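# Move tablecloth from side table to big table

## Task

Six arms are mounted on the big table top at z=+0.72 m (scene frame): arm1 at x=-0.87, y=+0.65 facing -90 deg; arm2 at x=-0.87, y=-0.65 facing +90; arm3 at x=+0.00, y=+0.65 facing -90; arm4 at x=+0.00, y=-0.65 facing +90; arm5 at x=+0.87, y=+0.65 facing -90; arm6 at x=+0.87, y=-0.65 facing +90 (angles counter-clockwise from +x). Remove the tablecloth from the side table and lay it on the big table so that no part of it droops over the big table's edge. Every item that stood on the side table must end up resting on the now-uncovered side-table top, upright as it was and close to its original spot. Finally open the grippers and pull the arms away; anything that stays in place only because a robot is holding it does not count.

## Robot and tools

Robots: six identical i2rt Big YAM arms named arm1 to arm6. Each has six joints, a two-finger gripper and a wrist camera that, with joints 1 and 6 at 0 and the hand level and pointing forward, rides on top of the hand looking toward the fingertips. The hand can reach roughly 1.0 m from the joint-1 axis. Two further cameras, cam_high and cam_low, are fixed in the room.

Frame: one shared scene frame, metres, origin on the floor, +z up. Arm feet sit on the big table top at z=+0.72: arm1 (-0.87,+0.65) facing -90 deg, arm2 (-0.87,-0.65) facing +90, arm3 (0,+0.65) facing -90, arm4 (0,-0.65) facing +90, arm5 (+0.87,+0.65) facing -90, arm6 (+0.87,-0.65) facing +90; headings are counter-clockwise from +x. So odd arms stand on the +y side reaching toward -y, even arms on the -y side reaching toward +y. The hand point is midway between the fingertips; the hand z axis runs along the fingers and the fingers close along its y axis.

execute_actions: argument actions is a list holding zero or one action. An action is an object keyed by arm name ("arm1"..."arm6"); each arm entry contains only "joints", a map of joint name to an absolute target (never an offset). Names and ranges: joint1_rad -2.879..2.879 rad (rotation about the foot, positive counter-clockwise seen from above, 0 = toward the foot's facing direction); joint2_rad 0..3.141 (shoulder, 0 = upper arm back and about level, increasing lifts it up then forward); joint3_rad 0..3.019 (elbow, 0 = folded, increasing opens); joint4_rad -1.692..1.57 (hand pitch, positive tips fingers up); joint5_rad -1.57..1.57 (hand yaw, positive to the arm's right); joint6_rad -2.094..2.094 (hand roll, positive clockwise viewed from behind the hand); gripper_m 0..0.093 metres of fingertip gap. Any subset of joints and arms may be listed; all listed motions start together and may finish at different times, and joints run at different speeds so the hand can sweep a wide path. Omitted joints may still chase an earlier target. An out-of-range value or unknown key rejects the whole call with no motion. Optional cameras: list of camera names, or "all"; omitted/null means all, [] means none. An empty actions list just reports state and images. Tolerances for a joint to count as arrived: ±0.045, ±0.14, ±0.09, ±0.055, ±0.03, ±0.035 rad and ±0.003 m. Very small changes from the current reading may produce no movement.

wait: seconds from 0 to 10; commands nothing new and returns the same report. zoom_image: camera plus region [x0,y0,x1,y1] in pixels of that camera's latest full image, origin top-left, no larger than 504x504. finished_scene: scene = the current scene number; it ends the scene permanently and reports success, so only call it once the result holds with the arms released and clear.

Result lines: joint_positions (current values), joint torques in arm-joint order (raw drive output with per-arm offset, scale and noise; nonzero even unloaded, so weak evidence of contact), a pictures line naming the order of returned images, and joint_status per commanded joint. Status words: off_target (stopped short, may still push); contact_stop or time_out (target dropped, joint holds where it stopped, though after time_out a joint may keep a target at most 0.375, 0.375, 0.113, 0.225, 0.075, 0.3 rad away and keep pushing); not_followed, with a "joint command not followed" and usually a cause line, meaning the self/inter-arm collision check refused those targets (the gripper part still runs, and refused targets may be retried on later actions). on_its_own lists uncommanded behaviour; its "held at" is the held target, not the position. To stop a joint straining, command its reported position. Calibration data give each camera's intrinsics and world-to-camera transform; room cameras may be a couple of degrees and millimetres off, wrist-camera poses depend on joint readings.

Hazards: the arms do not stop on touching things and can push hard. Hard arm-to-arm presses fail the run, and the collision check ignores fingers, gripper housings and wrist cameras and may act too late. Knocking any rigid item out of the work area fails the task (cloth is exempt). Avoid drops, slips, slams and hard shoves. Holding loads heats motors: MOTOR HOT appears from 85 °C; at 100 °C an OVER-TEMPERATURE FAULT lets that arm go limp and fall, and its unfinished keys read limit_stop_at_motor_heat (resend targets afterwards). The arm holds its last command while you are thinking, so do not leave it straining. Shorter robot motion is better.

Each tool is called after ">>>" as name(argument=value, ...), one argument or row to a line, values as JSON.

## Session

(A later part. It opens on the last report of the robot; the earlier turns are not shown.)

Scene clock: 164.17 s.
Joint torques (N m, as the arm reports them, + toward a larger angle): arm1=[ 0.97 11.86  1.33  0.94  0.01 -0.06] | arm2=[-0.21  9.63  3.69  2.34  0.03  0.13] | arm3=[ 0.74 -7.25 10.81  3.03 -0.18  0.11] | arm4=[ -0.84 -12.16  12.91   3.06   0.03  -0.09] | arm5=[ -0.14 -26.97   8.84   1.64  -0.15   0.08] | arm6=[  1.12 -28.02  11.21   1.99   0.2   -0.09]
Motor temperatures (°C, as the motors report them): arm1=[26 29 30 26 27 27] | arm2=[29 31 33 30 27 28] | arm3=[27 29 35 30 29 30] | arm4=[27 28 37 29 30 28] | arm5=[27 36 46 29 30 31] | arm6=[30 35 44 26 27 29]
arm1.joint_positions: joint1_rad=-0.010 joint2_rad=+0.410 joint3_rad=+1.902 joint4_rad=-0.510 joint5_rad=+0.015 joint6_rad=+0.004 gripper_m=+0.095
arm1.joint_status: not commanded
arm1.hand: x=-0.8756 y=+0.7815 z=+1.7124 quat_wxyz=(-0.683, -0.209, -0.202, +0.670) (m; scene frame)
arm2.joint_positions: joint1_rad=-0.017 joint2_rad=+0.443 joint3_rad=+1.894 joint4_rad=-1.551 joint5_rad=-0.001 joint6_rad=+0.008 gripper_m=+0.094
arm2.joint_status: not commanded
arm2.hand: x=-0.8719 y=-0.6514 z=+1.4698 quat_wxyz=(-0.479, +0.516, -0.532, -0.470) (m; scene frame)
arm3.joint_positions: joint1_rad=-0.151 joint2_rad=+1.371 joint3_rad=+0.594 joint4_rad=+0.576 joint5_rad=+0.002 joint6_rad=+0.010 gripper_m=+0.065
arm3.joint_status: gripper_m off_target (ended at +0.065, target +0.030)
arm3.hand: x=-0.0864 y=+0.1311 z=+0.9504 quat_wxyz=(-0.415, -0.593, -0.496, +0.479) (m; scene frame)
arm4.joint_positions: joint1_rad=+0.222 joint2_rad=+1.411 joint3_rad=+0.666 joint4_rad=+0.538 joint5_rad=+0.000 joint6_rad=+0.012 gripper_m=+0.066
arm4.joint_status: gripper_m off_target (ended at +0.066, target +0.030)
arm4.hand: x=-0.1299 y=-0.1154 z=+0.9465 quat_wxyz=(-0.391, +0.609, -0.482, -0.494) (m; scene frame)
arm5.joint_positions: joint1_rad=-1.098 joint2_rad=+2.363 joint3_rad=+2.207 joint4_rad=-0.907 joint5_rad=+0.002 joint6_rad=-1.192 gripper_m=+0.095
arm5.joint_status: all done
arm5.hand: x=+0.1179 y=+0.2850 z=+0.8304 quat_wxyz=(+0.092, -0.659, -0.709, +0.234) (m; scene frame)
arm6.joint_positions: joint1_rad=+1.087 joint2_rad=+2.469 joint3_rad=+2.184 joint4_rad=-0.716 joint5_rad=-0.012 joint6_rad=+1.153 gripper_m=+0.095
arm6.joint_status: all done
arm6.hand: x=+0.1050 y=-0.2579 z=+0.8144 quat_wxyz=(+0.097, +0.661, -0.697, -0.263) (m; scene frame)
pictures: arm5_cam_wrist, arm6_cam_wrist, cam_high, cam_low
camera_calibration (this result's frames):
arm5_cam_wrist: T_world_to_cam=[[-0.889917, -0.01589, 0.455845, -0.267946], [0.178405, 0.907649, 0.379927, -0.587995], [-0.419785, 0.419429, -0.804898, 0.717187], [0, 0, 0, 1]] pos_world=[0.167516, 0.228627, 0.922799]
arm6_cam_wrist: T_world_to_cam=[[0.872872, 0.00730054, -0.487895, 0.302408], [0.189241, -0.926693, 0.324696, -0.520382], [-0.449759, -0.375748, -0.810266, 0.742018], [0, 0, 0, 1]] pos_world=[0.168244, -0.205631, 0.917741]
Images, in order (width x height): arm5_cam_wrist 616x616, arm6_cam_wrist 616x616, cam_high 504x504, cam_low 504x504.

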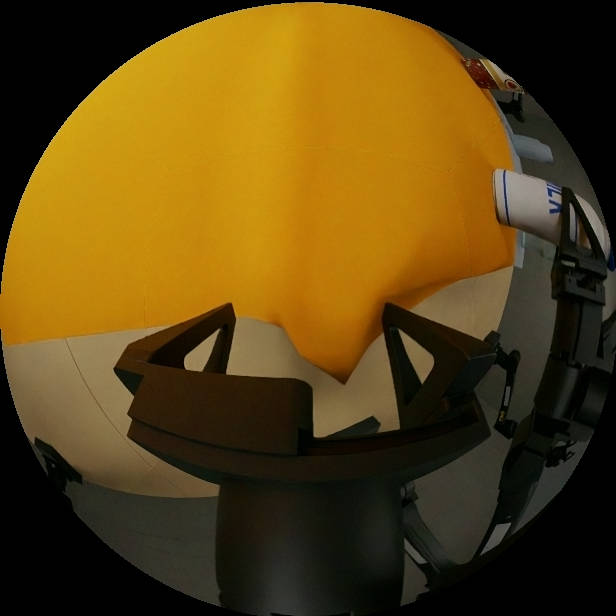

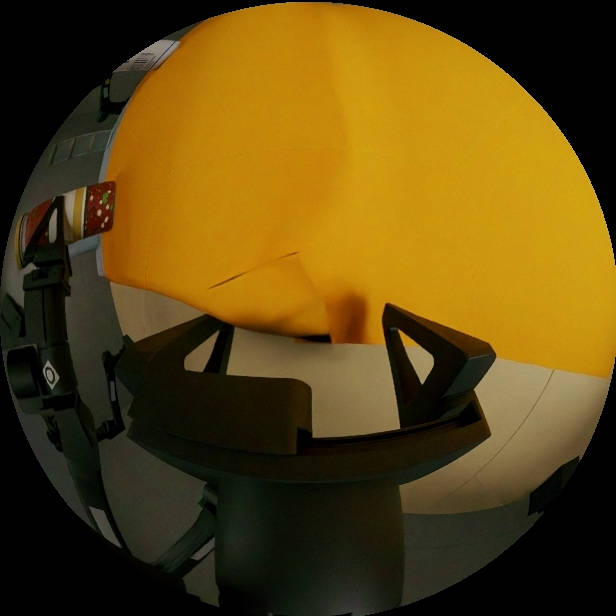

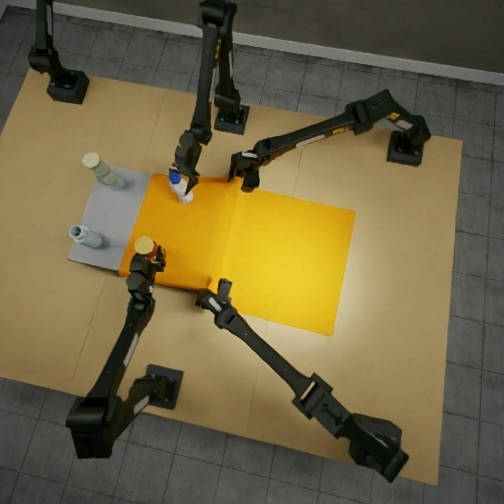

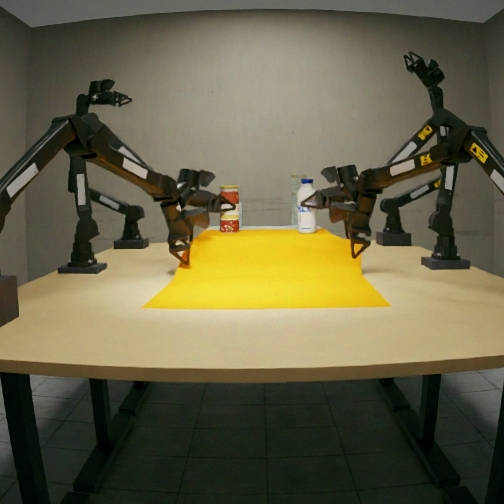

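>>> execute_actions(
  actions=[
    {"arm3":{"joints":{"joint2_rad":1.195,"joint3_rad":0.74,"joint4_rad":0.31}},"arm4":{"joints":{"joint2_rad":1.25,"joint3_rad":0.83,"joint4_rad":0.29}},"arm5":{"joints":{"gripper_m":0.0}},"arm6":{"joints":{"gripper_m":0.0}}},
  ],
  cameras=["cam_high","cam_low","arm5_cam_wrist","arm6_cam_wrist"],
)

Scene clock: 173.43 s.
Joint torques (N m, as the arm reports them, + toward a larger angle): arm1=[ 0.97 11.86  1.32  0.94  0.01 -0.06] | arm2=[ 0.49 10.15  3.64  2.31  0.05  0.07] | arm3=[ 0.76 -7.54 15.82  2.29 -0.18  0.11] | arm4=[ -0.83 -15.98  19.5    2.75   0.03  -0.09] | arm5=[ -0.28 -27.02   8.89   1.51  -0.05   0.05] | arm6=[  0.81 -28.6   11.14   1.87   0.09  -0.09]
Motor temperatures (°C, as the motors report them): arm1=[26 29 30 26 27 27] | arm2=[29 31 33 30 27 28] | arm3=[27 29 36 30 29 30] | arm4=[27 28 38 29 30 28] | arm5=[27 36 45 29 30 31] | arm6=[30 36 42 26 27 29]
arm1.joint_positions: joint1_rad=-0.010 joint2_rad=+0.410 joint3_rad=+1.902 joint4_rad=-0.510 joint5_rad=+0.015 joint6_rad=+0.004 gripper_m=+0.095
arm1.joint_status: not commanded
arm1.hand: x=-0.8756 y=+0.7815 z=+1.7124 quat_wxyz=(-0.683, -0.209, -0.202, +0.670) (m; scene frame)
arm2.joint_positions: joint1_rad=-0.017 joint2_rad=+0.443 joint3_rad=+1.894 joint4_rad=-1.551 joint5_rad=-0.001 joint6_rad=+0.008 gripper_m=+0.094
arm2.joint_status: not commanded
arm2.hand: x=-0.8719 y=-0.6514 z=+1.4698 quat_wxyz=(-0.479, +0.516, -0.532, -0.470) (m; scene frame)
arm3.joint_positions: joint1_rad=-0.151 joint2_rad=+1.212 joint3_rad=+0.674 joint4_rad=+0.306 joint5_rad=+0.002 joint6_rad=+0.010 gripper_m=+0.065
arm3.joint_status: all done
arm3.hand: x=-0.0857 y=+0.1383 z=+1.0089 quat_wxyz=(-0.407, -0.601, -0.502, +0.470) (m; scene frame)
arm4.joint_positions: joint1_rad=+0.222 joint2_rad=+1.303 joint3_rad=+0.705 joint4_rad=+0.270 joint5_rad=+0.000 joint6_rad=+0.012 gripper_m=+0.066
arm4.joint_status: joint3_rad time_out (moved +0.039 of +0.164); the others done
arm4.on_its_own: joint3_rad reads +0.705 and still pushes toward +0.817 since a time_out
arm4.hand: x=-0.1267 y=-0.1296 z=+0.9604 quat_wxyz=(-0.361, +0.638, -0.505, -0.456) (m; scene frame)
arm5.joint_positions: joint1_rad=-1.098 joint2_rad=+2.363 joint3_rad=+2.207 joint4_rad=-0.903 joint5_rad=-0.001 joint6_rad=-1.190 gripper_m=+0.001
arm5.joint_status: all done
arm5.hand: x=+0.1176 y=+0.2840 z=+0.8308 quat_wxyz=(+0.091, -0.659, -0.708, +0.236) (m; scene frame)
arm6.joint_positions: joint1_rad=+1.083 joint2_rad=+2.469 joint3_rad=+2.184 joint4_rad=-0.715 joint5_rad=-0.011 joint6_rad=+1.153 gripper_m=+0.001
arm6.joint_status: all done
arm6.hand: x=+0.1064 y=-0.2546 z=+0.8146 quat_wxyz=(+0.095, +0.659, -0.698, -0.264) (m; scene frame)
pictures: arm5_cam_wrist, arm6_cam_wrist, cam_high, cam_low
camera_calibration (this result's frames):
arm5_cam_wrist: T_world_to_cam=[[-0.889158, -0.013888, 0.457389, -0.270376], [0.179009, 0.909329, 0.375601, -0.584119], [-0.421133, 0.415846, -0.806052, 0.719945], [0, 0, 0, 1]] pos_world=[0.167348, 0.228015, 0.923376]
arm6_cam_wrist: T_world_to_cam=[[0.8728, 0.00441181, -0.488058, 0.300612], [0.185119, -0.928236, 0.322659, -0.51593], [-0.451609, -0.371966, -0.810981, 0.745787], [0, 0, 0, 1]] pos_world=[0.169939, -0.202824, 0.918005]
Images, in order (width x height): arm5_cam_wrist 616x616, arm6_cam_wrist 616x616, cam_high 504x504, cam_low 504x504.

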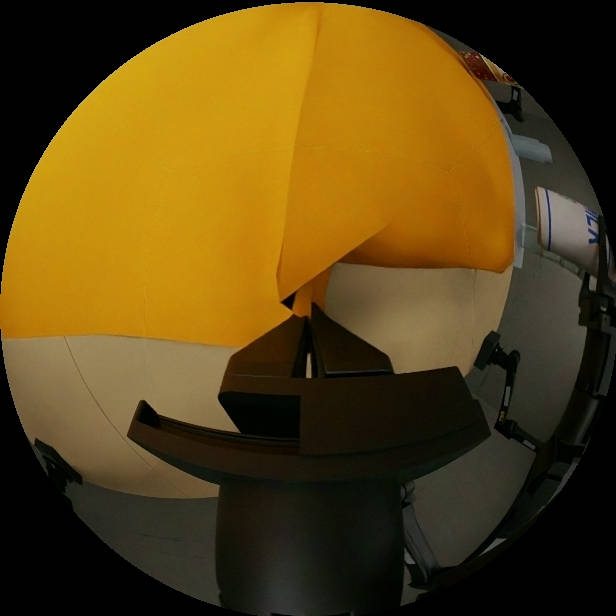

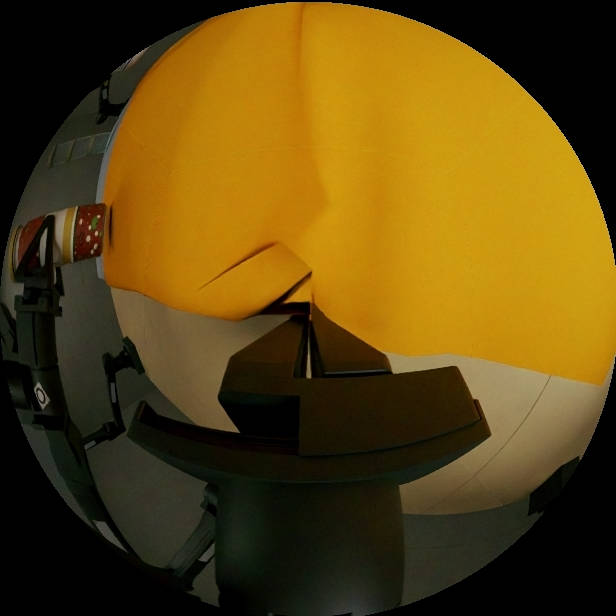

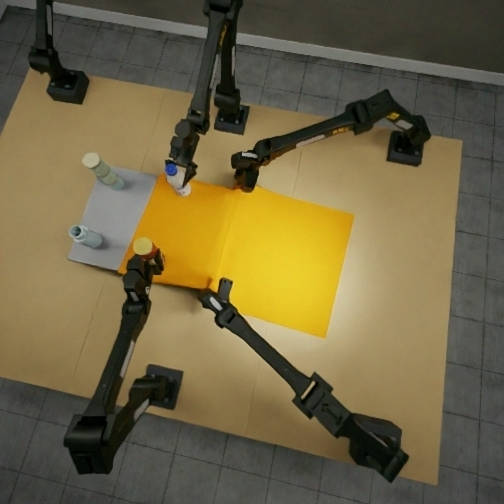

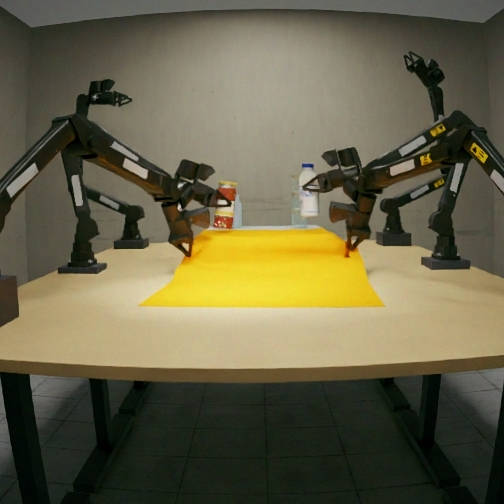

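>>> execute_actions(
  actions=[
    {"arm4":{"joints":{"joint2_rad":1.11,"joint3_rad":0.78,"joint4_rad":0.31}}},
  ],
  cameras=["cam_low"],
)

Scene clock: 179.30 s.
Joint torques (N m, as the arm reports them, + toward a larger angle): arm1=[ 1.   11.86  1.32  0.94  0.01 -0.05] | arm2=[-0.34  9.66  3.57  2.12  0.    0.09] | arm3=[ 0.72 -7.53 15.83  2.28 -0.18  0.11] | arm4=[ -0.85 -12.55  17.17   3.58   0.03  -0.1 ] | arm5=[ -0.24 -27.07   8.9    1.5   -0.05   0.05] | arm6=[  1.21 -28.95  11.08   1.92   0.07  -0.12]
Motor temperatures (°C, as the motors report them): arm1=[26 29 30 26 27 27] | arm2=[29 31 33 30 27 28] | arm3=[27 29 38 30 29 30] | arm4=[27 28 40 29 30 28] | arm5=[27 36 44 29 30 31] | arm6=[30 36 41 27 27 29]
arm1.joint_positions: joint1_rad=-0.010 joint2_rad=+0.410 joint3_rad=+1.902 joint4_rad=-0.510 joint5_rad=+0.015 joint6_rad=+0.004 gripper_m=+0.095
arm1.joint_status: not commanded
arm1.hand: x=-0.8756 y=+0.7815 z=+1.7124 quat_wxyz=(-0.683, -0.209, -0.202, +0.670) (m; scene frame)
arm2.joint_positions: joint1_rad=-0.017 joint2_rad=+0.443 joint3_rad=+1.894 joint4_rad=-1.551 joint5_rad=-0.001 joint6_rad=+0.008 gripper_m=+0.094
arm2.joint_status: not commanded
arm2.hand: x=-0.8719 y=-0.6514 z=+1.4698 quat_wxyz=(-0.479, +0.516, -0.532, -0.470) (m; scene frame)
arm3.joint_positions: joint1_rad=-0.151 joint2_rad=+1.212 joint3_rad=+0.674 joint4_rad=+0.306 joint5_rad=+0.002 joint6_rad=+0.010 gripper_m=+0.065
arm3.joint_status: not commanded
arm3.hand: x=-0.0857 y=+0.1383 z=+1.0089 quat_wxyz=(-0.407, -0.601, -0.502, +0.470) (m; scene frame)
arm4.joint_positions: joint1_rad=+0.222 joint2_rad=+1.142 joint3_rad=+0.705 joint4_rad=+0.270 joint5_rad=+0.000 joint6_rad=+0.012 gripper_m=+0.066
arm4.joint_status: all done
arm4.hand: x=-0.1228 y=-0.1499 z=+1.0412 quat_wxyz=(-0.400, +0.599, -0.474, -0.506) (m; scene frame)
arm5.joint_positions: joint1_rad=-1.098 joint2_rad=+2.363 joint3_rad=+2.207 joint4_rad=-0.903 joint5_rad=-0.001 joint6_rad=-1.190 gripper_m=+0.001
arm5.joint_status: not commanded
arm5.hand: x=+0.1176 y=+0.2840 z=+0.8308 quat_wxyz=(+0.091, -0.659, -0.708, +0.236) (m; scene frame)
arm6.joint_positions: joint1_rad=+1.083 joint2_rad=+2.469 joint3_rad=+2.184 joint4_rad=-0.715 joint5_rad=-0.011 joint6_rad=+1.153 gripper_m=+0.001
arm6.joint_status: not commanded
arm6.hand: x=+0.1064 y=-0.2546 z=+0.8146 quat_wxyz=(+0.095, +0.659, -0.698, -0.264) (m; scene frame)
pictures: cam_low
Images, in order (width x height): cam_low 504x504.

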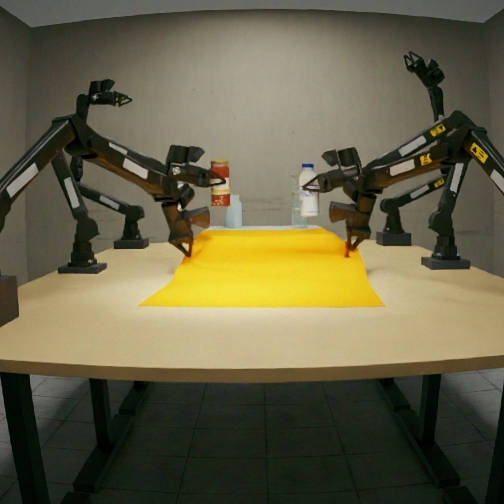

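>>> execute_actions(
  actions=[
    {"arm5":{"joints":{"joint1_rad":-0.98,"joint2_rad":1.93,"joint3_rad":1.75,"joint4_rad":-0.9,"joint6_rad":-1.055}},"arm6":{"joints":{"joint1_rad":0.962,"joint2_rad":2.01,"joint3_rad":1.705,"joint4_rad":-0.71,"joint6_rad":1.04}}},
  ],
  cameras=["cam_high","cam_low","arm5_cam_wrist","arm6_cam_wrist"],
)

Scene clock: 190.53 s.
Joint torques (N m, as the arm reports them, + toward a larger angle): arm1=[ 0.97 11.82  1.33  0.95  0.02 -0.05] | arm2=[ 0.52 10.76  3.48  2.4   0.02  0.09] | arm3=[ 0.72 -7.51 15.83  2.3  -0.18  0.11] | arm4=[ -0.94 -12.51  17.2    3.61   0.03  -0.1 ] | arm5=[ -0.81 -19.71   8.74   1.11  -0.12   0.08] | arm6=[  1.45 -21.55  10.74   1.47   0.13  -0.12]
Motor temperatures (°C, as the motors report them): arm1=[26 29 30 26 27 27] | arm2=[29 31 33 30 27 28] | arm3=[27 29 40 30 29 30] | arm4=[27 28 41 30 30 28] | arm5=[27 37 43 29 30 31] | arm6=[30 37 41 27 27 29]
arm1.joint_positions: joint1_rad=-0.010 joint2_rad=+0.410 joint3_rad=+1.902 joint4_rad=-0.510 joint5_rad=+0.015 joint6_rad=+0.004 gripper_m=+0.095
arm1.joint_status: not commanded
arm1.hand: x=-0.8756 y=+0.7815 z=+1.7124 quat_wxyz=(-0.683, -0.209, -0.202, +0.670) (m; scene frame)
arm2.joint_positions: joint1_rad=-0.017 joint2_rad=+0.443 joint3_rad=+1.894 joint4_rad=-1.551 joint5_rad=-0.001 joint6_rad=+0.008 gripper_m=+0.094
arm2.joint_status: not commanded
arm2.hand: x=-0.8719 y=-0.6514 z=+1.4698 quat_wxyz=(-0.479, +0.516, -0.532, -0.470) (m; scene frame)
arm3.joint_positions: joint1_rad=-0.151 joint2_rad=+1.212 joint3_rad=+0.674 joint4_rad=+0.306 joint5_rad=+0.002 joint6_rad=+0.010 gripper_m=+0.065
arm3.joint_status: not commanded
arm3.hand: x=-0.0857 y=+0.1383 z=+1.0089 quat_wxyz=(-0.407, -0.601, -0.502, +0.470) (m; scene frame)
arm4.joint_positions: joint1_rad=+0.222 joint2_rad=+1.142 joint3_rad=+0.705 joint4_rad=+0.270 joint5_rad=+0.000 joint6_rad=+0.012 gripper_m=+0.066
arm4.joint_status: not commanded
arm4.hand: x=-0.1228 y=-0.1499 z=+1.0412 quat_wxyz=(-0.400, +0.599, -0.474, -0.506) (m; scene frame)
arm5.joint_positions: joint1_rad=-0.974 joint2_rad=+1.898 joint3_rad=+1.751 joint4_rad=-0.903 joint5_rad=+0.001 joint6_rad=-1.067 gripper_m=+0.001
arm5.joint_status: all done
arm5.hand: x=+0.2762 y=+0.2646 z=+0.9550 quat_wxyz=(+0.064, -0.658, -0.708, +0.250) (m; scene frame)
arm6.joint_positions: joint1_rad=+0.955 joint2_rad=+1.997 joint3_rad=+1.698 joint4_rad=-0.715 joint5_rad=-0.012 joint6_rad=+1.054 gripper_m=+0.001
arm6.joint_status: all done
arm6.hand: x=+0.2648 y=-0.2320 z=+0.9422 quat_wxyz=(+0.064, +0.650, -0.709, -0.266) (m; scene frame)
pictures: arm5_cam_wrist, arm6_cam_wrist, cam_high, cam_low
camera_calibration (this result's frames):
arm5_cam_wrist: T_world_to_cam=[[-0.898069, -0.00281762, 0.439846, -0.170121], [0.157576, 0.931548, 0.327703, -0.595714], [-0.410661, 0.363608, -0.83615, 0.93453], [0, 0, 0, 1]] pos_world=[0.324864, 0.214654, 1.05145]
arm6_cam_wrist: T_world_to_cam=[[0.890154, -0.0167913, -0.45535, 0.184247], [0.132414, -0.946663, 0.293762, -0.528535], [-0.435995, -0.321788, -0.840453, 0.964501], [0, 0, 0, 1]] pos_world=[0.326495, -0.186885, 1.04978]
Images, in order (width x height): arm5_cam_wrist 616x616, arm6_cam_wrist 616x616, cam_high 504x504, cam_low 504x504.

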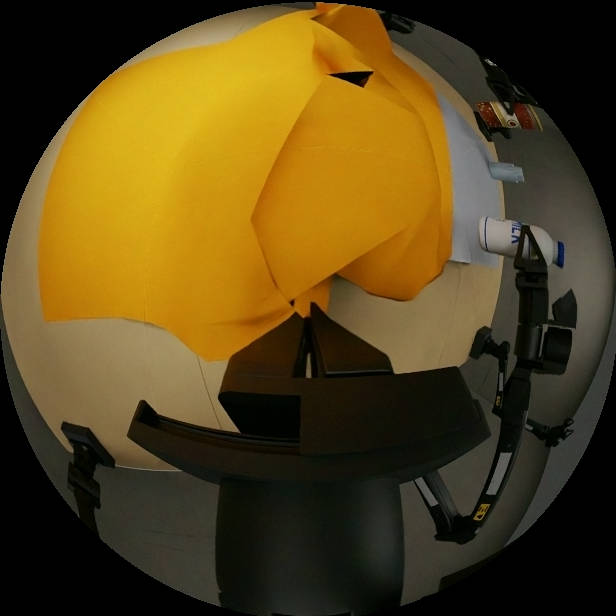

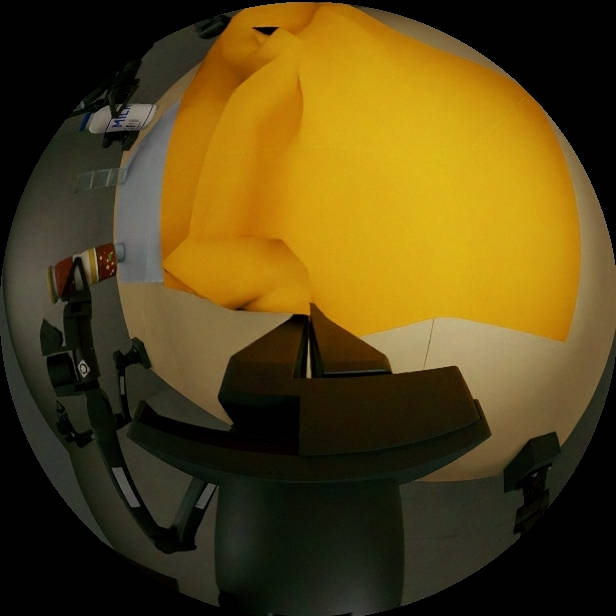

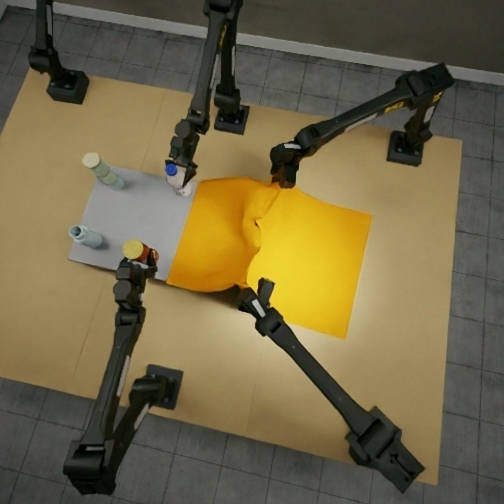

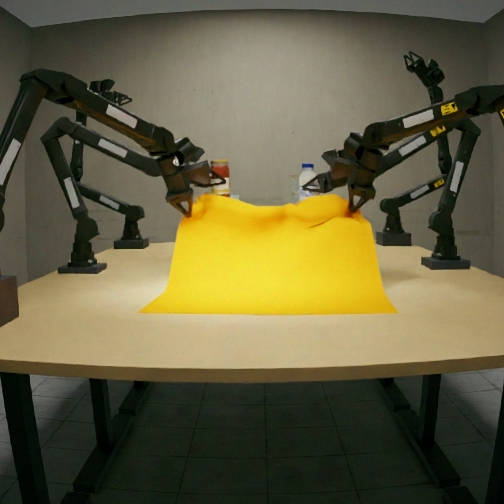

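>>> execute_actions(
  actions=[
    {"arm5":{"joints":{"joint1_rad":-0.812,"joint2_rad":1.6,"joint3_rad":1.647,"joint4_rad":-1.2,"joint6_rad":-0.88}},"arm6":{"joints":{"joint1_rad":0.795,"joint2_rad":1.68,"joint3_rad":1.586,"joint4_rad":-1.06,"joint6_rad":0.85}},"arm3":{"joints":{"joint2_rad":1.35,"joint3_rad":0.63,"joint4_rad":0.58}},"arm4":{"joints":{"joint2_rad":1.35,"joint3_rad":0.76,"joint4_rad":0.56}}},
  ],
  cameras=["cam_high","cam_low"],
)

Scene clock: 211.20 s.
Joint torques (N m, as the arm reports them, + toward a larger angle): arm1=[ 0.97 11.83  1.32  0.94  0.01 -0.05] | arm2=[-0.06  9.48  3.51  2.26  0.01  0.14] | arm3=[ 0.73 -8.56  9.73  4.22 -0.18  0.11] | arm4=[ -0.91 -17.71  14.07   4.89   0.03  -0.09] | arm5=[ -0.32 -15.14  10.12   0.33  -0.01   0.05] | arm6=[  0.41 -16.66  12.68   0.63   0.03  -0.07]
Motor temperatures (°C, as the motors report them): arm1=[26 29 29 26 27 27] | arm2=[29 31 33 30 27 28] | arm3=[27 30 41 30 29 30] | arm4=[27 28 41 30 30 28] | arm5=[27 35 43 29 30 31] | arm6=[30 35 40 26 27 29]
arm1.joint_positions: joint1_rad=-0.010 joint2_rad=+0.410 joint3_rad=+1.902 joint4_rad=-0.510 joint5_rad=+0.015 joint6_rad=+0.004 gripper_m=+0.095
arm1.joint_status: not commanded
arm1.hand: x=-0.8756 y=+0.7815 z=+1.7124 quat_wxyz=(-0.683, -0.209, -0.202, +0.670) (m; scene frame)
arm2.joint_positions: joint1_rad=-0.017 joint2_rad=+0.443 joint3_rad=+1.894 joint4_rad=-1.551 joint5_rad=-0.001 joint6_rad=+0.008 gripper_m=+0.094
arm2.joint_status: not commanded
arm2.hand: x=-0.8719 y=-0.6514 z=+1.4698 quat_wxyz=(-0.479, +0.516, -0.532, -0.470) (m; scene frame)
arm3.joint_positions: joint1_rad=-0.151 joint2_rad=+1.367 joint3_rad=+0.618 joint4_rad=+0.524 joint5_rad=+0.002 joint6_rad=+0.010 gripper_m=+0.065
arm3.joint_status: joint4_rad time_out (moved +0.218 of +0.274); the others done
arm3.on_its_own: joint4_rad reads +0.524 and still pushes toward +0.580 since a time_out
arm3.hand: x=-0.0871 y=+0.1267 z=+0.9524 quat_wxyz=(-0.409, -0.599, -0.501, +0.472) (m; scene frame)
arm4.joint_positions: joint1_rad=+0.222 joint2_rad=+1.410 joint3_rad=+0.705 joint4_rad=+0.487 joint5_rad=+0.000 joint6_rad=+0.012 gripper_m=+0.066
arm4.joint_status: joint4_rad time_out (moved +0.218 of +0.290); the others done
arm4.on_its_own: joint4_rad reads +0.487 and still pushes toward +0.560 since a time_out
arm4.hand: x=-0.1322 y=-0.1065 z=+0.9554 quat_wxyz=(-0.388, +0.612, -0.484, -0.491) (m; scene frame)
arm5.joint_positions: joint1_rad=-0.812 joint2_rad=+1.582 joint3_rad=+1.627 joint4_rad=-1.188 joint5_rad=-0.001 joint6_rad=-0.891 gripper_m=+0.001
arm5.joint_status: all done
arm5.hand: x=+0.4433 y=+0.2606 z=+1.0580 quat_wxyz=(+0.016, -0.670, -0.711, +0.211) (m; scene frame)
arm6.joint_positions: joint1_rad=+0.793 joint2_rad=+1.674 joint3_rad=+1.559 joint4_rad=-1.051 joint5_rad=-0.009 joint6_rad=+0.862 gripper_m=+0.001
arm6.joint_status: all done
arm6.hand: x=+0.4337 y=-0.2309 z=+1.0473 quat_wxyz=(+0.011, +0.673, -0.712, -0.200) (m; scene frame)
pictures: cam_high, cam_low
Images, in order (width x height): cam_high 504x504, cam_low 504x504.

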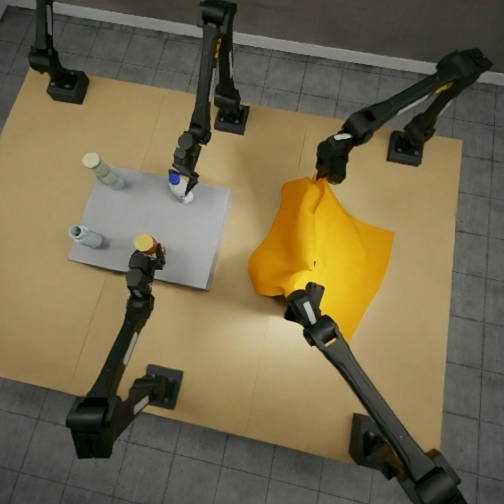

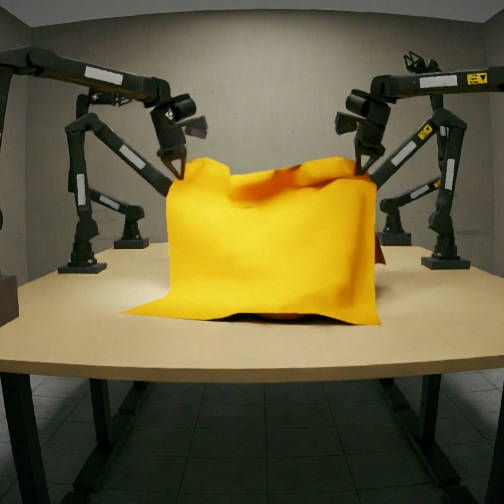

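>>> execute_actions(
  actions=[
    {"arm5":{"joints":{"joint2_rad":1.72,"joint3_rad":1.275,"joint4_rad":-0.69}},"arm6":{"joints":{"joint2_rad":1.865,"joint3_rad":1.305,"joint4_rad":-0.57}},"arm3":{"joints":{"joint3_rad":0.605}},"arm4":{"joints":{"joint3_rad":0.69}}},
  ],
  cameras=["cam_high","cam_low"],
)

Scene clock: 220.13 s.
Joint torques (N m, as the arm reports them, + toward a larger angle): arm1=[ 0.98 11.89  1.32  0.94  0.02 -0.05] | arm2=[ 0.19 10.42  3.92  2.21 -0.02  0.02] | arm3=[ 0.72 -8.47  8.58  3.59 -0.19  0.12] | arm4=[ -0.94 -16.79  10.5    4.23   0.03  -0.1 ] | arm5=[ -0.33 -18.41   8.52   1.54  -0.07   0.05] | arm6=[  1.12 -21.88  11.34   1.55   0.03  -0.08]
Motor temperatures (°C, as the motors report them): arm1=[26 30 29 26 27 27] | arm2=[29 31 33 30 27 28] | arm3=[27 30 39 30 29 30] | arm4=[27 29 40 30 30 28] | arm5=[27 34 44 29 30 31] | arm6=[30 35 41 26 27 29]
arm1.joint_positions: joint1_rad=-0.010 joint2_rad=+0.410 joint3_rad=+1.902 joint4_rad=-0.510 joint5_rad=+0.015 joint6_rad=+0.004 gripper_m=+0.095
arm1.joint_status: not commanded
arm1.hand: x=-0.8756 y=+0.7815 z=+1.7124 quat_wxyz=(-0.683, -0.209, -0.202, +0.670) (m; scene frame)
arm2.joint_positions: joint1_rad=-0.017 joint2_rad=+0.443 joint3_rad=+1.894 joint4_rad=-1.551 joint5_rad=-0.001 joint6_rad=+0.008 gripper_m=+0.094
arm2.joint_status: not commanded
arm2.hand: x=-0.8719 y=-0.6514 z=+1.4698 quat_wxyz=(-0.479, +0.516, -0.532, -0.470) (m; scene frame)
arm3.joint_positions: joint1_rad=-0.151 joint2_rad=+1.366 joint3_rad=+0.605 joint4_rad=+0.541 joint5_rad=+0.002 joint6_rad=+0.010 gripper_m=+0.065
arm3.joint_status: all done
arm3.hand: x=-0.0866 y=+0.1297 z=+0.9501 quat_wxyz=(-0.410, -0.598, -0.500, +0.474) (m; scene frame)
arm4.joint_positions: joint1_rad=+0.222 joint2_rad=+1.403 joint3_rad=+0.675 joint4_rad=+0.504 joint5_rad=+0.000 joint6_rad=+0.012 gripper_m=+0.066
arm4.joint_status: all done
arm4.on_its_own: joint4_rad reads +0.504 and still pushes toward +0.560 since a time_out
arm4.hand: x=-0.1301 y=-0.1149 z=+0.9478 quat_wxyz=(-0.387, +0.613, -0.485, -0.489) (m; scene frame)
arm5.joint_positions: joint1_rad=-0.811 joint2_rad=+1.727 joint3_rad=+1.263 joint4_rad=-0.708 joint5_rad=+0.000 joint6_rad=-0.891 gripper_m=+0.001
arm5.joint_status: all done
arm5.hand: x=+0.4376 y=+0.2559 z=+0.8529 quat_wxyz=(+0.016, -0.672, -0.713, +0.197) (m; scene frame)
arm6.joint_positions: joint1_rad=+0.793 joint2_rad=+1.888 joint3_rad=+1.274 joint4_rad=-0.584 joint5_rad=-0.010 joint6_rad=+0.862 gripper_m=+0.001
arm6.joint_status: all done
arm6.hand: x=+0.4332 y=-0.2293 z=+0.8368 quat_wxyz=(+0.011, +0.675, -0.714, -0.185) (m; scene frame)
pictures: cam_high, cam_low
Images, in order (width x height): cam_high 504x504, cam_low 504x504.

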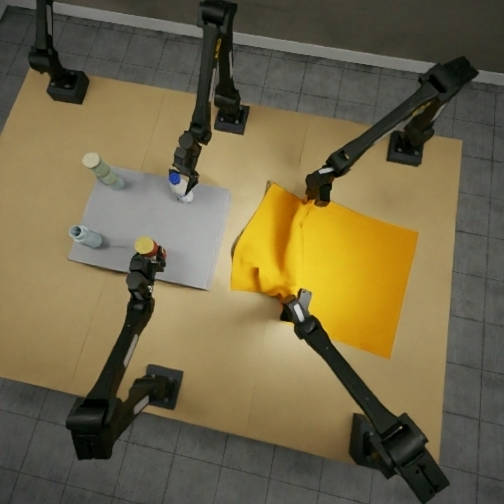

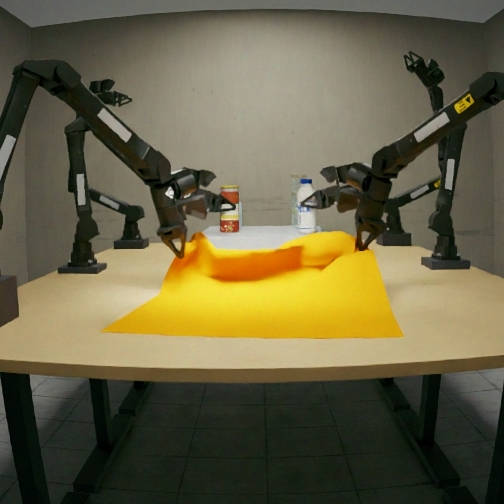

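Both objects are resting on the top (j4 rose). Release all.

>>> execute_actions(
  actions=[
    {"arm5":{"joints":{"gripper_m":0.06}},"arm6":{"joints":{"gripper_m":0.06}},"arm3":{"joints":{"gripper_m":0.093,"joint2_rad":1.37}},"arm4":{"joints":{"gripper_m":0.093,"joint2_rad":1.405}}},
  ],
  cameras=[],
)

>>> execute_actions(
  actions=[
    {"arm5":{"joints":{"joint2_rad":1.3,"joint3_rad":1.3,"joint4_rad":-1.1}},"arm6":{"joints":{"joint2_rad":1.4,"joint3_rad":1.3,"joint4_rad":-1.0}},"arm3":{"joints":{"joint2_rad":1.0,"joint3_rad":0.4,"joint4_rad":0.35}},"arm4":{"joints":{"joint2_rad":1.05,"joint3_rad":0.47,"joint4_rad":0.33}}},
  ],
  cameras=["cam_high","cam_low"],
)

Scene clock: 226.10 s.
Joint torques (N m, as the arm reports them, + toward a larger angle): arm1=[ 0.96 11.88  1.32  0.94  0.01 -0.05] | arm2=[-0.39 10.06  3.44  2.29  0.06  0.1 ] | arm3=[ 0.74 -6.97  8.63  3.05 -0.18  0.11] | arm4=[ -0.99 -11.97  10.51   3.09   0.03  -0.1 ] | arm5=[ -0.31 -18.43   8.47   1.49  -0.06   0.05] | arm6=[  0.68 -21.17  11.35   1.54   0.09  -0.14]
Motor temperatures (°C, as the motors report them): arm1=[26 30 29 26 27 27] | arm2=[29 31 33 30 27 28] | arm3=[27 30 38 30 29 30] | arm4=[27 29 39 30 30 28] | arm5=[27 35 44 29 30 31] | arm6=[30 35 41 26 27 29]
arm1.joint_positions: joint1_rad=-0.010 joint2_rad=+0.410 joint3_rad=+1.902 joint4_rad=-0.510 joint5_rad=+0.015 joint6_rad=+0.004 gripper_m=+0.095
arm1.joint_status: not commanded
arm1.hand: x=-0.8756 y=+0.7815 z=+1.7124 quat_wxyz=(-0.683, -0.209, -0.202, +0.670) (m; scene frame)
arm2.joint_positions: joint1_rad=-0.017 joint2_rad=+0.443 joint3_rad=+1.894 joint4_rad=-1.551 joint5_rad=-0.001 joint6_rad=+0.008 gripper_m=+0.094
arm2.joint_status: not commanded
arm2.hand: x=-0.8719 y=-0.6514 z=+1.4698 quat_wxyz=(-0.479, +0.516, -0.532, -0.470) (m; scene frame)
arm3.joint_positions: joint1_rad=-0.151 joint2_rad=+1.367 joint3_rad=+0.605 joint4_rad=+0.555 joint5_rad=+0.002 joint6_rad=+0.010 gripper_m=+0.093
arm3.joint_status: all done
arm3.hand: x=-0.0868 y=+0.1290 z=+0.9534 quat_wxyz=(-0.414, -0.594, -0.497, +0.478) (m; scene frame)
arm4.joint_positions: joint1_rad=+0.222 joint2_rad=+1.403 joint3_rad=+0.675 joint4_rad=+0.532 joint5_rad=+0.000 joint6_rad=+0.012 gripper_m=+0.093
arm4.joint_status: all done
arm4.hand: x=-0.1305 y=-0.1134 z=+0.9542 quat_wxyz=(-0.393, +0.606, -0.480, -0.498) (m; scene frame)
arm5.joint_positions: joint1_rad=-0.811 joint2_rad=+1.727 joint3_rad=+1.263 joint4_rad=-0.707 joint5_rad=+0.000 joint6_rad=-0.891 gripper_m=+0.060
arm5.joint_status: all done
arm5.hand: x=+0.4374 y=+0.2557 z=+0.8531 quat_wxyz=(+0.016, -0.672, -0.713, +0.198) (m; scene frame)
arm6.joint_positions: joint1_rad=+0.793 joint2_rad=+1.888 joint3_rad=+1.274 joint4_rad=-0.584 joint5_rad=-0.010 joint6_rad=+0.862 gripper_m=+0.060
arm6.joint_status: all done
arm6.hand: x=+0.4332 y=-0.2293 z=+0.8368 quat_wxyz=(+0.011, +0.675, -0.714, -0.185) (m; scene frame)
pictures: none
No camera images: the call's "cameras" was empty. Leave "cameras" out to get every camera's image.

Scene clock: 227.47 s.
Joint torques (N m, as the arm reports them, + toward a larger angle): arm1=[ 1.   11.87  1.32  0.94  0.01 -0.05] | arm2=[0.44 8.94 3.48 2.21 0.02 0.08] | arm3=[ 0.69 -2.37  9.46  1.44 -0.18  0.12] | arm4=[-0.82 -7.28 10.21  1.46  0.03 -0.1 ] | arm5=[-0.32 -8.93 10.41  0.3  -0.06  0.05] | arm6=[  0.99 -11.4   12.7    0.78   0.04  -0.1 ]
Motor temperatures (°C, as the motors report them): arm1=[26 30 29 26 27 27] | arm2=[29 31 33 30 27 28] | arm3=[27 30 38 30 29 30] | arm4=[27 29 39 30 30 28] | arm5=[27 34 44 29 30 31] | arm6=[30 35 41 26 27 29]
arm1.joint_positions: joint1_rad=-0.010 joint2_rad=+0.410 joint3_rad=+1.902 joint4_rad=-0.510 joint5_rad=+0.015 joint6_rad=+0.004 gripper_m=+0.095
arm1.joint_status: not commanded
arm1.hand: x=-0.8756 y=+0.7815 z=+1.7124 quat_wxyz=(-0.683, -0.209, -0.202, +0.670) (m; scene frame)
arm2.joint_positions: joint1_rad=-0.017 joint2_rad=+0.443 joint3_rad=+1.894 joint4_rad=-1.551 joint5_rad=-0.001 joint6_rad=+0.008 gripper_m=+0.094
arm2.joint_status: not commanded
arm2.hand: x=-0.8719 y=-0.6514 z=+1.4698 quat_wxyz=(-0.479, +0.516, -0.532, -0.470) (m; scene frame)
arm3.joint_positions: joint1_rad=-0.151 joint2_rad=+0.990 joint3_rad=+0.402 joint4_rad=+0.369 joint5_rad=+0.002 joint6_rad=+0.010 gripper_m=+0.093
arm3.joint_status: all done
arm3.hand: x=-0.0709 y=+0.2279 z=+0.9707 quat_wxyz=(-0.410, -0.598, -0.500, +0.474) (m; scene frame)
arm4.joint_positions: joint1_rad=+0.222 joint2_rad=+1.050 joint3_rad=+0.470 joint4_rad=+0.343 joint5_rad=+0.000 joint6_rad=+0.012 gripper_m=+0.093
arm4.joint_status: all done
arm4.hand: x=-0.1071 y=-0.2119 z=+0.9665 quat_wxyz=(-0.383, +0.616, -0.488, -0.485) (m; scene frame)
arm5.joint_positions: joint1_rad=-0.811 joint2_rad=+1.280 joint3_rad=+1.277 joint4_rad=-1.085 joint5_rad=+0.000 joint6_rad=-0.891 gripper_m=+0.060
arm5.joint_status: all done
arm5.hand: x=+0.5196 y=+0.3303 z=+1.0505 quat_wxyz=(+0.019, -0.666, -0.707, +0.238) (m; scene frame)
arm6.joint_positions: joint1_rad=+0.793 joint2_rad=+1.390 joint3_rad=+1.274 joint4_rad=-0.991 joint5_rad=-0.010 joint6_rad=+0.862 gripper_m=+0.060
arm6.joint_status: all done
arm6.hand: x=+0.5015 y=-0.2970 z=+1.0679 quat_wxyz=(+0.013, +0.669, -0.707, -0.229) (m; scene frame)
pictures: cam_high, cam_low
Images, in order (width x height): cam_high 504x504, cam_low 504x504.

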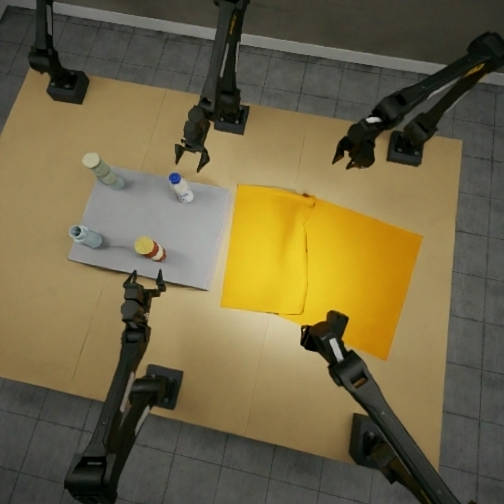

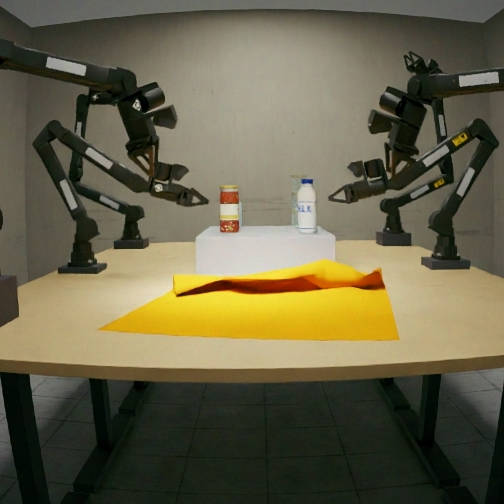

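Good. Move further clear.

>>> execute_actions(
  actions=[
    {"arm5":{"joints":{"joint2_rad":0.7}},"arm6":{"joints":{"joint2_rad":0.7}},"arm3":{"joints":{"joint2_rad":0.5,"joint4_rad":0.0}},"arm4":{"joints":{"joint2_rad":0.5,"joint4_rad":0.0}}},
  ],
  cameras=["cam_high","cam_low"],
)

Scene clock: 232.50 s.
Joint torques (N m, as the arm reports them, + toward a larger angle): arm1=[ 1.   11.85  1.32  0.94  0.02 -0.06] | arm2=[-0.49  9.08  3.51  2.06 -0.02  0.04] | arm3=[ 0.67  1.12 11.    1.43 -0.19  0.12] | arm4=[-0.82 -1.76 11.9   1.37  0.03 -0.09] | arm5=[-0.33  1.22  9.02  1.03 -0.02  0.09] | arm6=[ 0.86  0.83 11.41  1.44  0.01 -0.11]
Motor temperatures (°C, as the motors report them): arm1=[26 30 29 26 27 27] | arm2=[29 31 33 30 27 28] | arm3=[27 30 37 30 29 30] | arm4=[27 28 39 30 30 28] | arm5=[27 34 45 29 30 31] | arm6=[30 34 42 26 27 29]
arm1.joint_positions: joint1_rad=-0.010 joint2_rad=+0.410 joint3_rad=+1.902 joint4_rad=-0.510 joint5_rad=+0.015 joint6_rad=+0.004 gripper_m=+0.095
arm1.joint_status: not commanded
arm1.hand: x=-0.8756 y=+0.7815 z=+1.7124 quat_wxyz=(-0.683, -0.209, -0.202, +0.670) (m; scene frame)
arm2.joint_positions: joint1_rad=-0.017 joint2_rad=+0.443 joint3_rad=+1.894 joint4_rad=-1.551 joint5_rad=-0.001 joint6_rad=+0.008 gripper_m=+0.094
arm2.joint_status: not commanded
arm2.hand: x=-0.8719 y=-0.6514 z=+1.4698 quat_wxyz=(-0.479, +0.516, -0.532, -0.470) (m; scene frame)
arm3.joint_positions: joint1_rad=-0.151 joint2_rad=+0.497 joint3_rad=+0.402 joint4_rad=+0.020 joint5_rad=+0.002 joint6_rad=+0.010 gripper_m=+0.093
arm3.joint_status: all done
arm3.hand: x=-0.0584 y=+0.3093 z=+1.0675 quat_wxyz=(-0.446, -0.562, -0.469, +0.515) (m; scene frame)
arm4.joint_positions: joint1_rad=+0.222 joint2_rad=+0.499 joint3_rad=+0.470 joint4_rad=+0.014 joint5_rad=+0.000 joint6_rad=+0.012 gripper_m=+0.093
arm4.joint_status: all done
arm4.hand: x=-0.0849 y=-0.3107 z=+1.0975 quat_wxyz=(-0.434, +0.559, -0.442, -0.551) (m; scene frame)
arm5.joint_positions: joint1_rad=-0.811 joint2_rad=+0.698 joint3_rad=+1.287 joint4_rad=-1.086 joint5_rad=+0.000 joint6_rad=-0.891 gripper_m=+0.060
arm5.joint_status: all done
arm5.hand: x=+0.6420 y=+0.4413 z=+1.2778 quat_wxyz=(+0.039, -0.589, -0.626, +0.510) (m; scene frame)
arm6.joint_positions: joint1_rad=+0.793 joint2_rad=+0.695 joint3_rad=+1.280 joint4_rad=-0.993 joint5_rad=-0.010 joint6_rad=+0.862 gripper_m=+0.060
arm6.joint_status: all done
arm6.hand: x=+0.6377 y=-0.4308 z=+1.3555 quat_wxyz=(+0.028, +0.576, -0.606, -0.548) (m; scene frame)
pictures: cam_high, cam_low
Images, in order (width x height): cam_high 504x504, cam_low 504x504.

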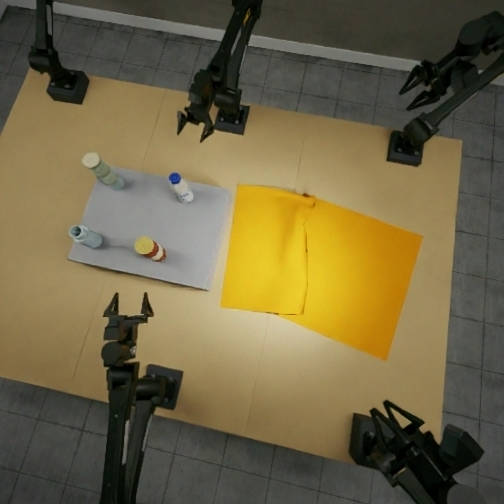

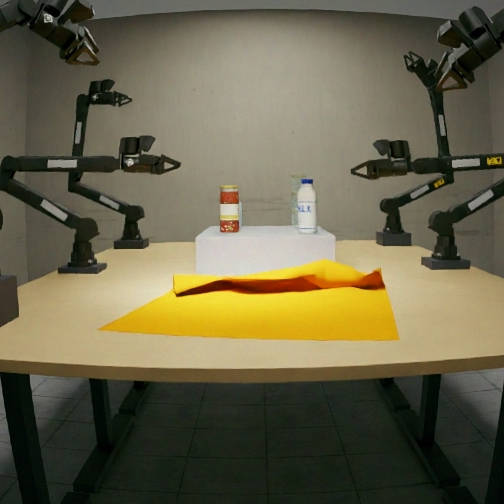

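>>> finished_scene(
  scene=1,
)

The scene is finished: the task was done.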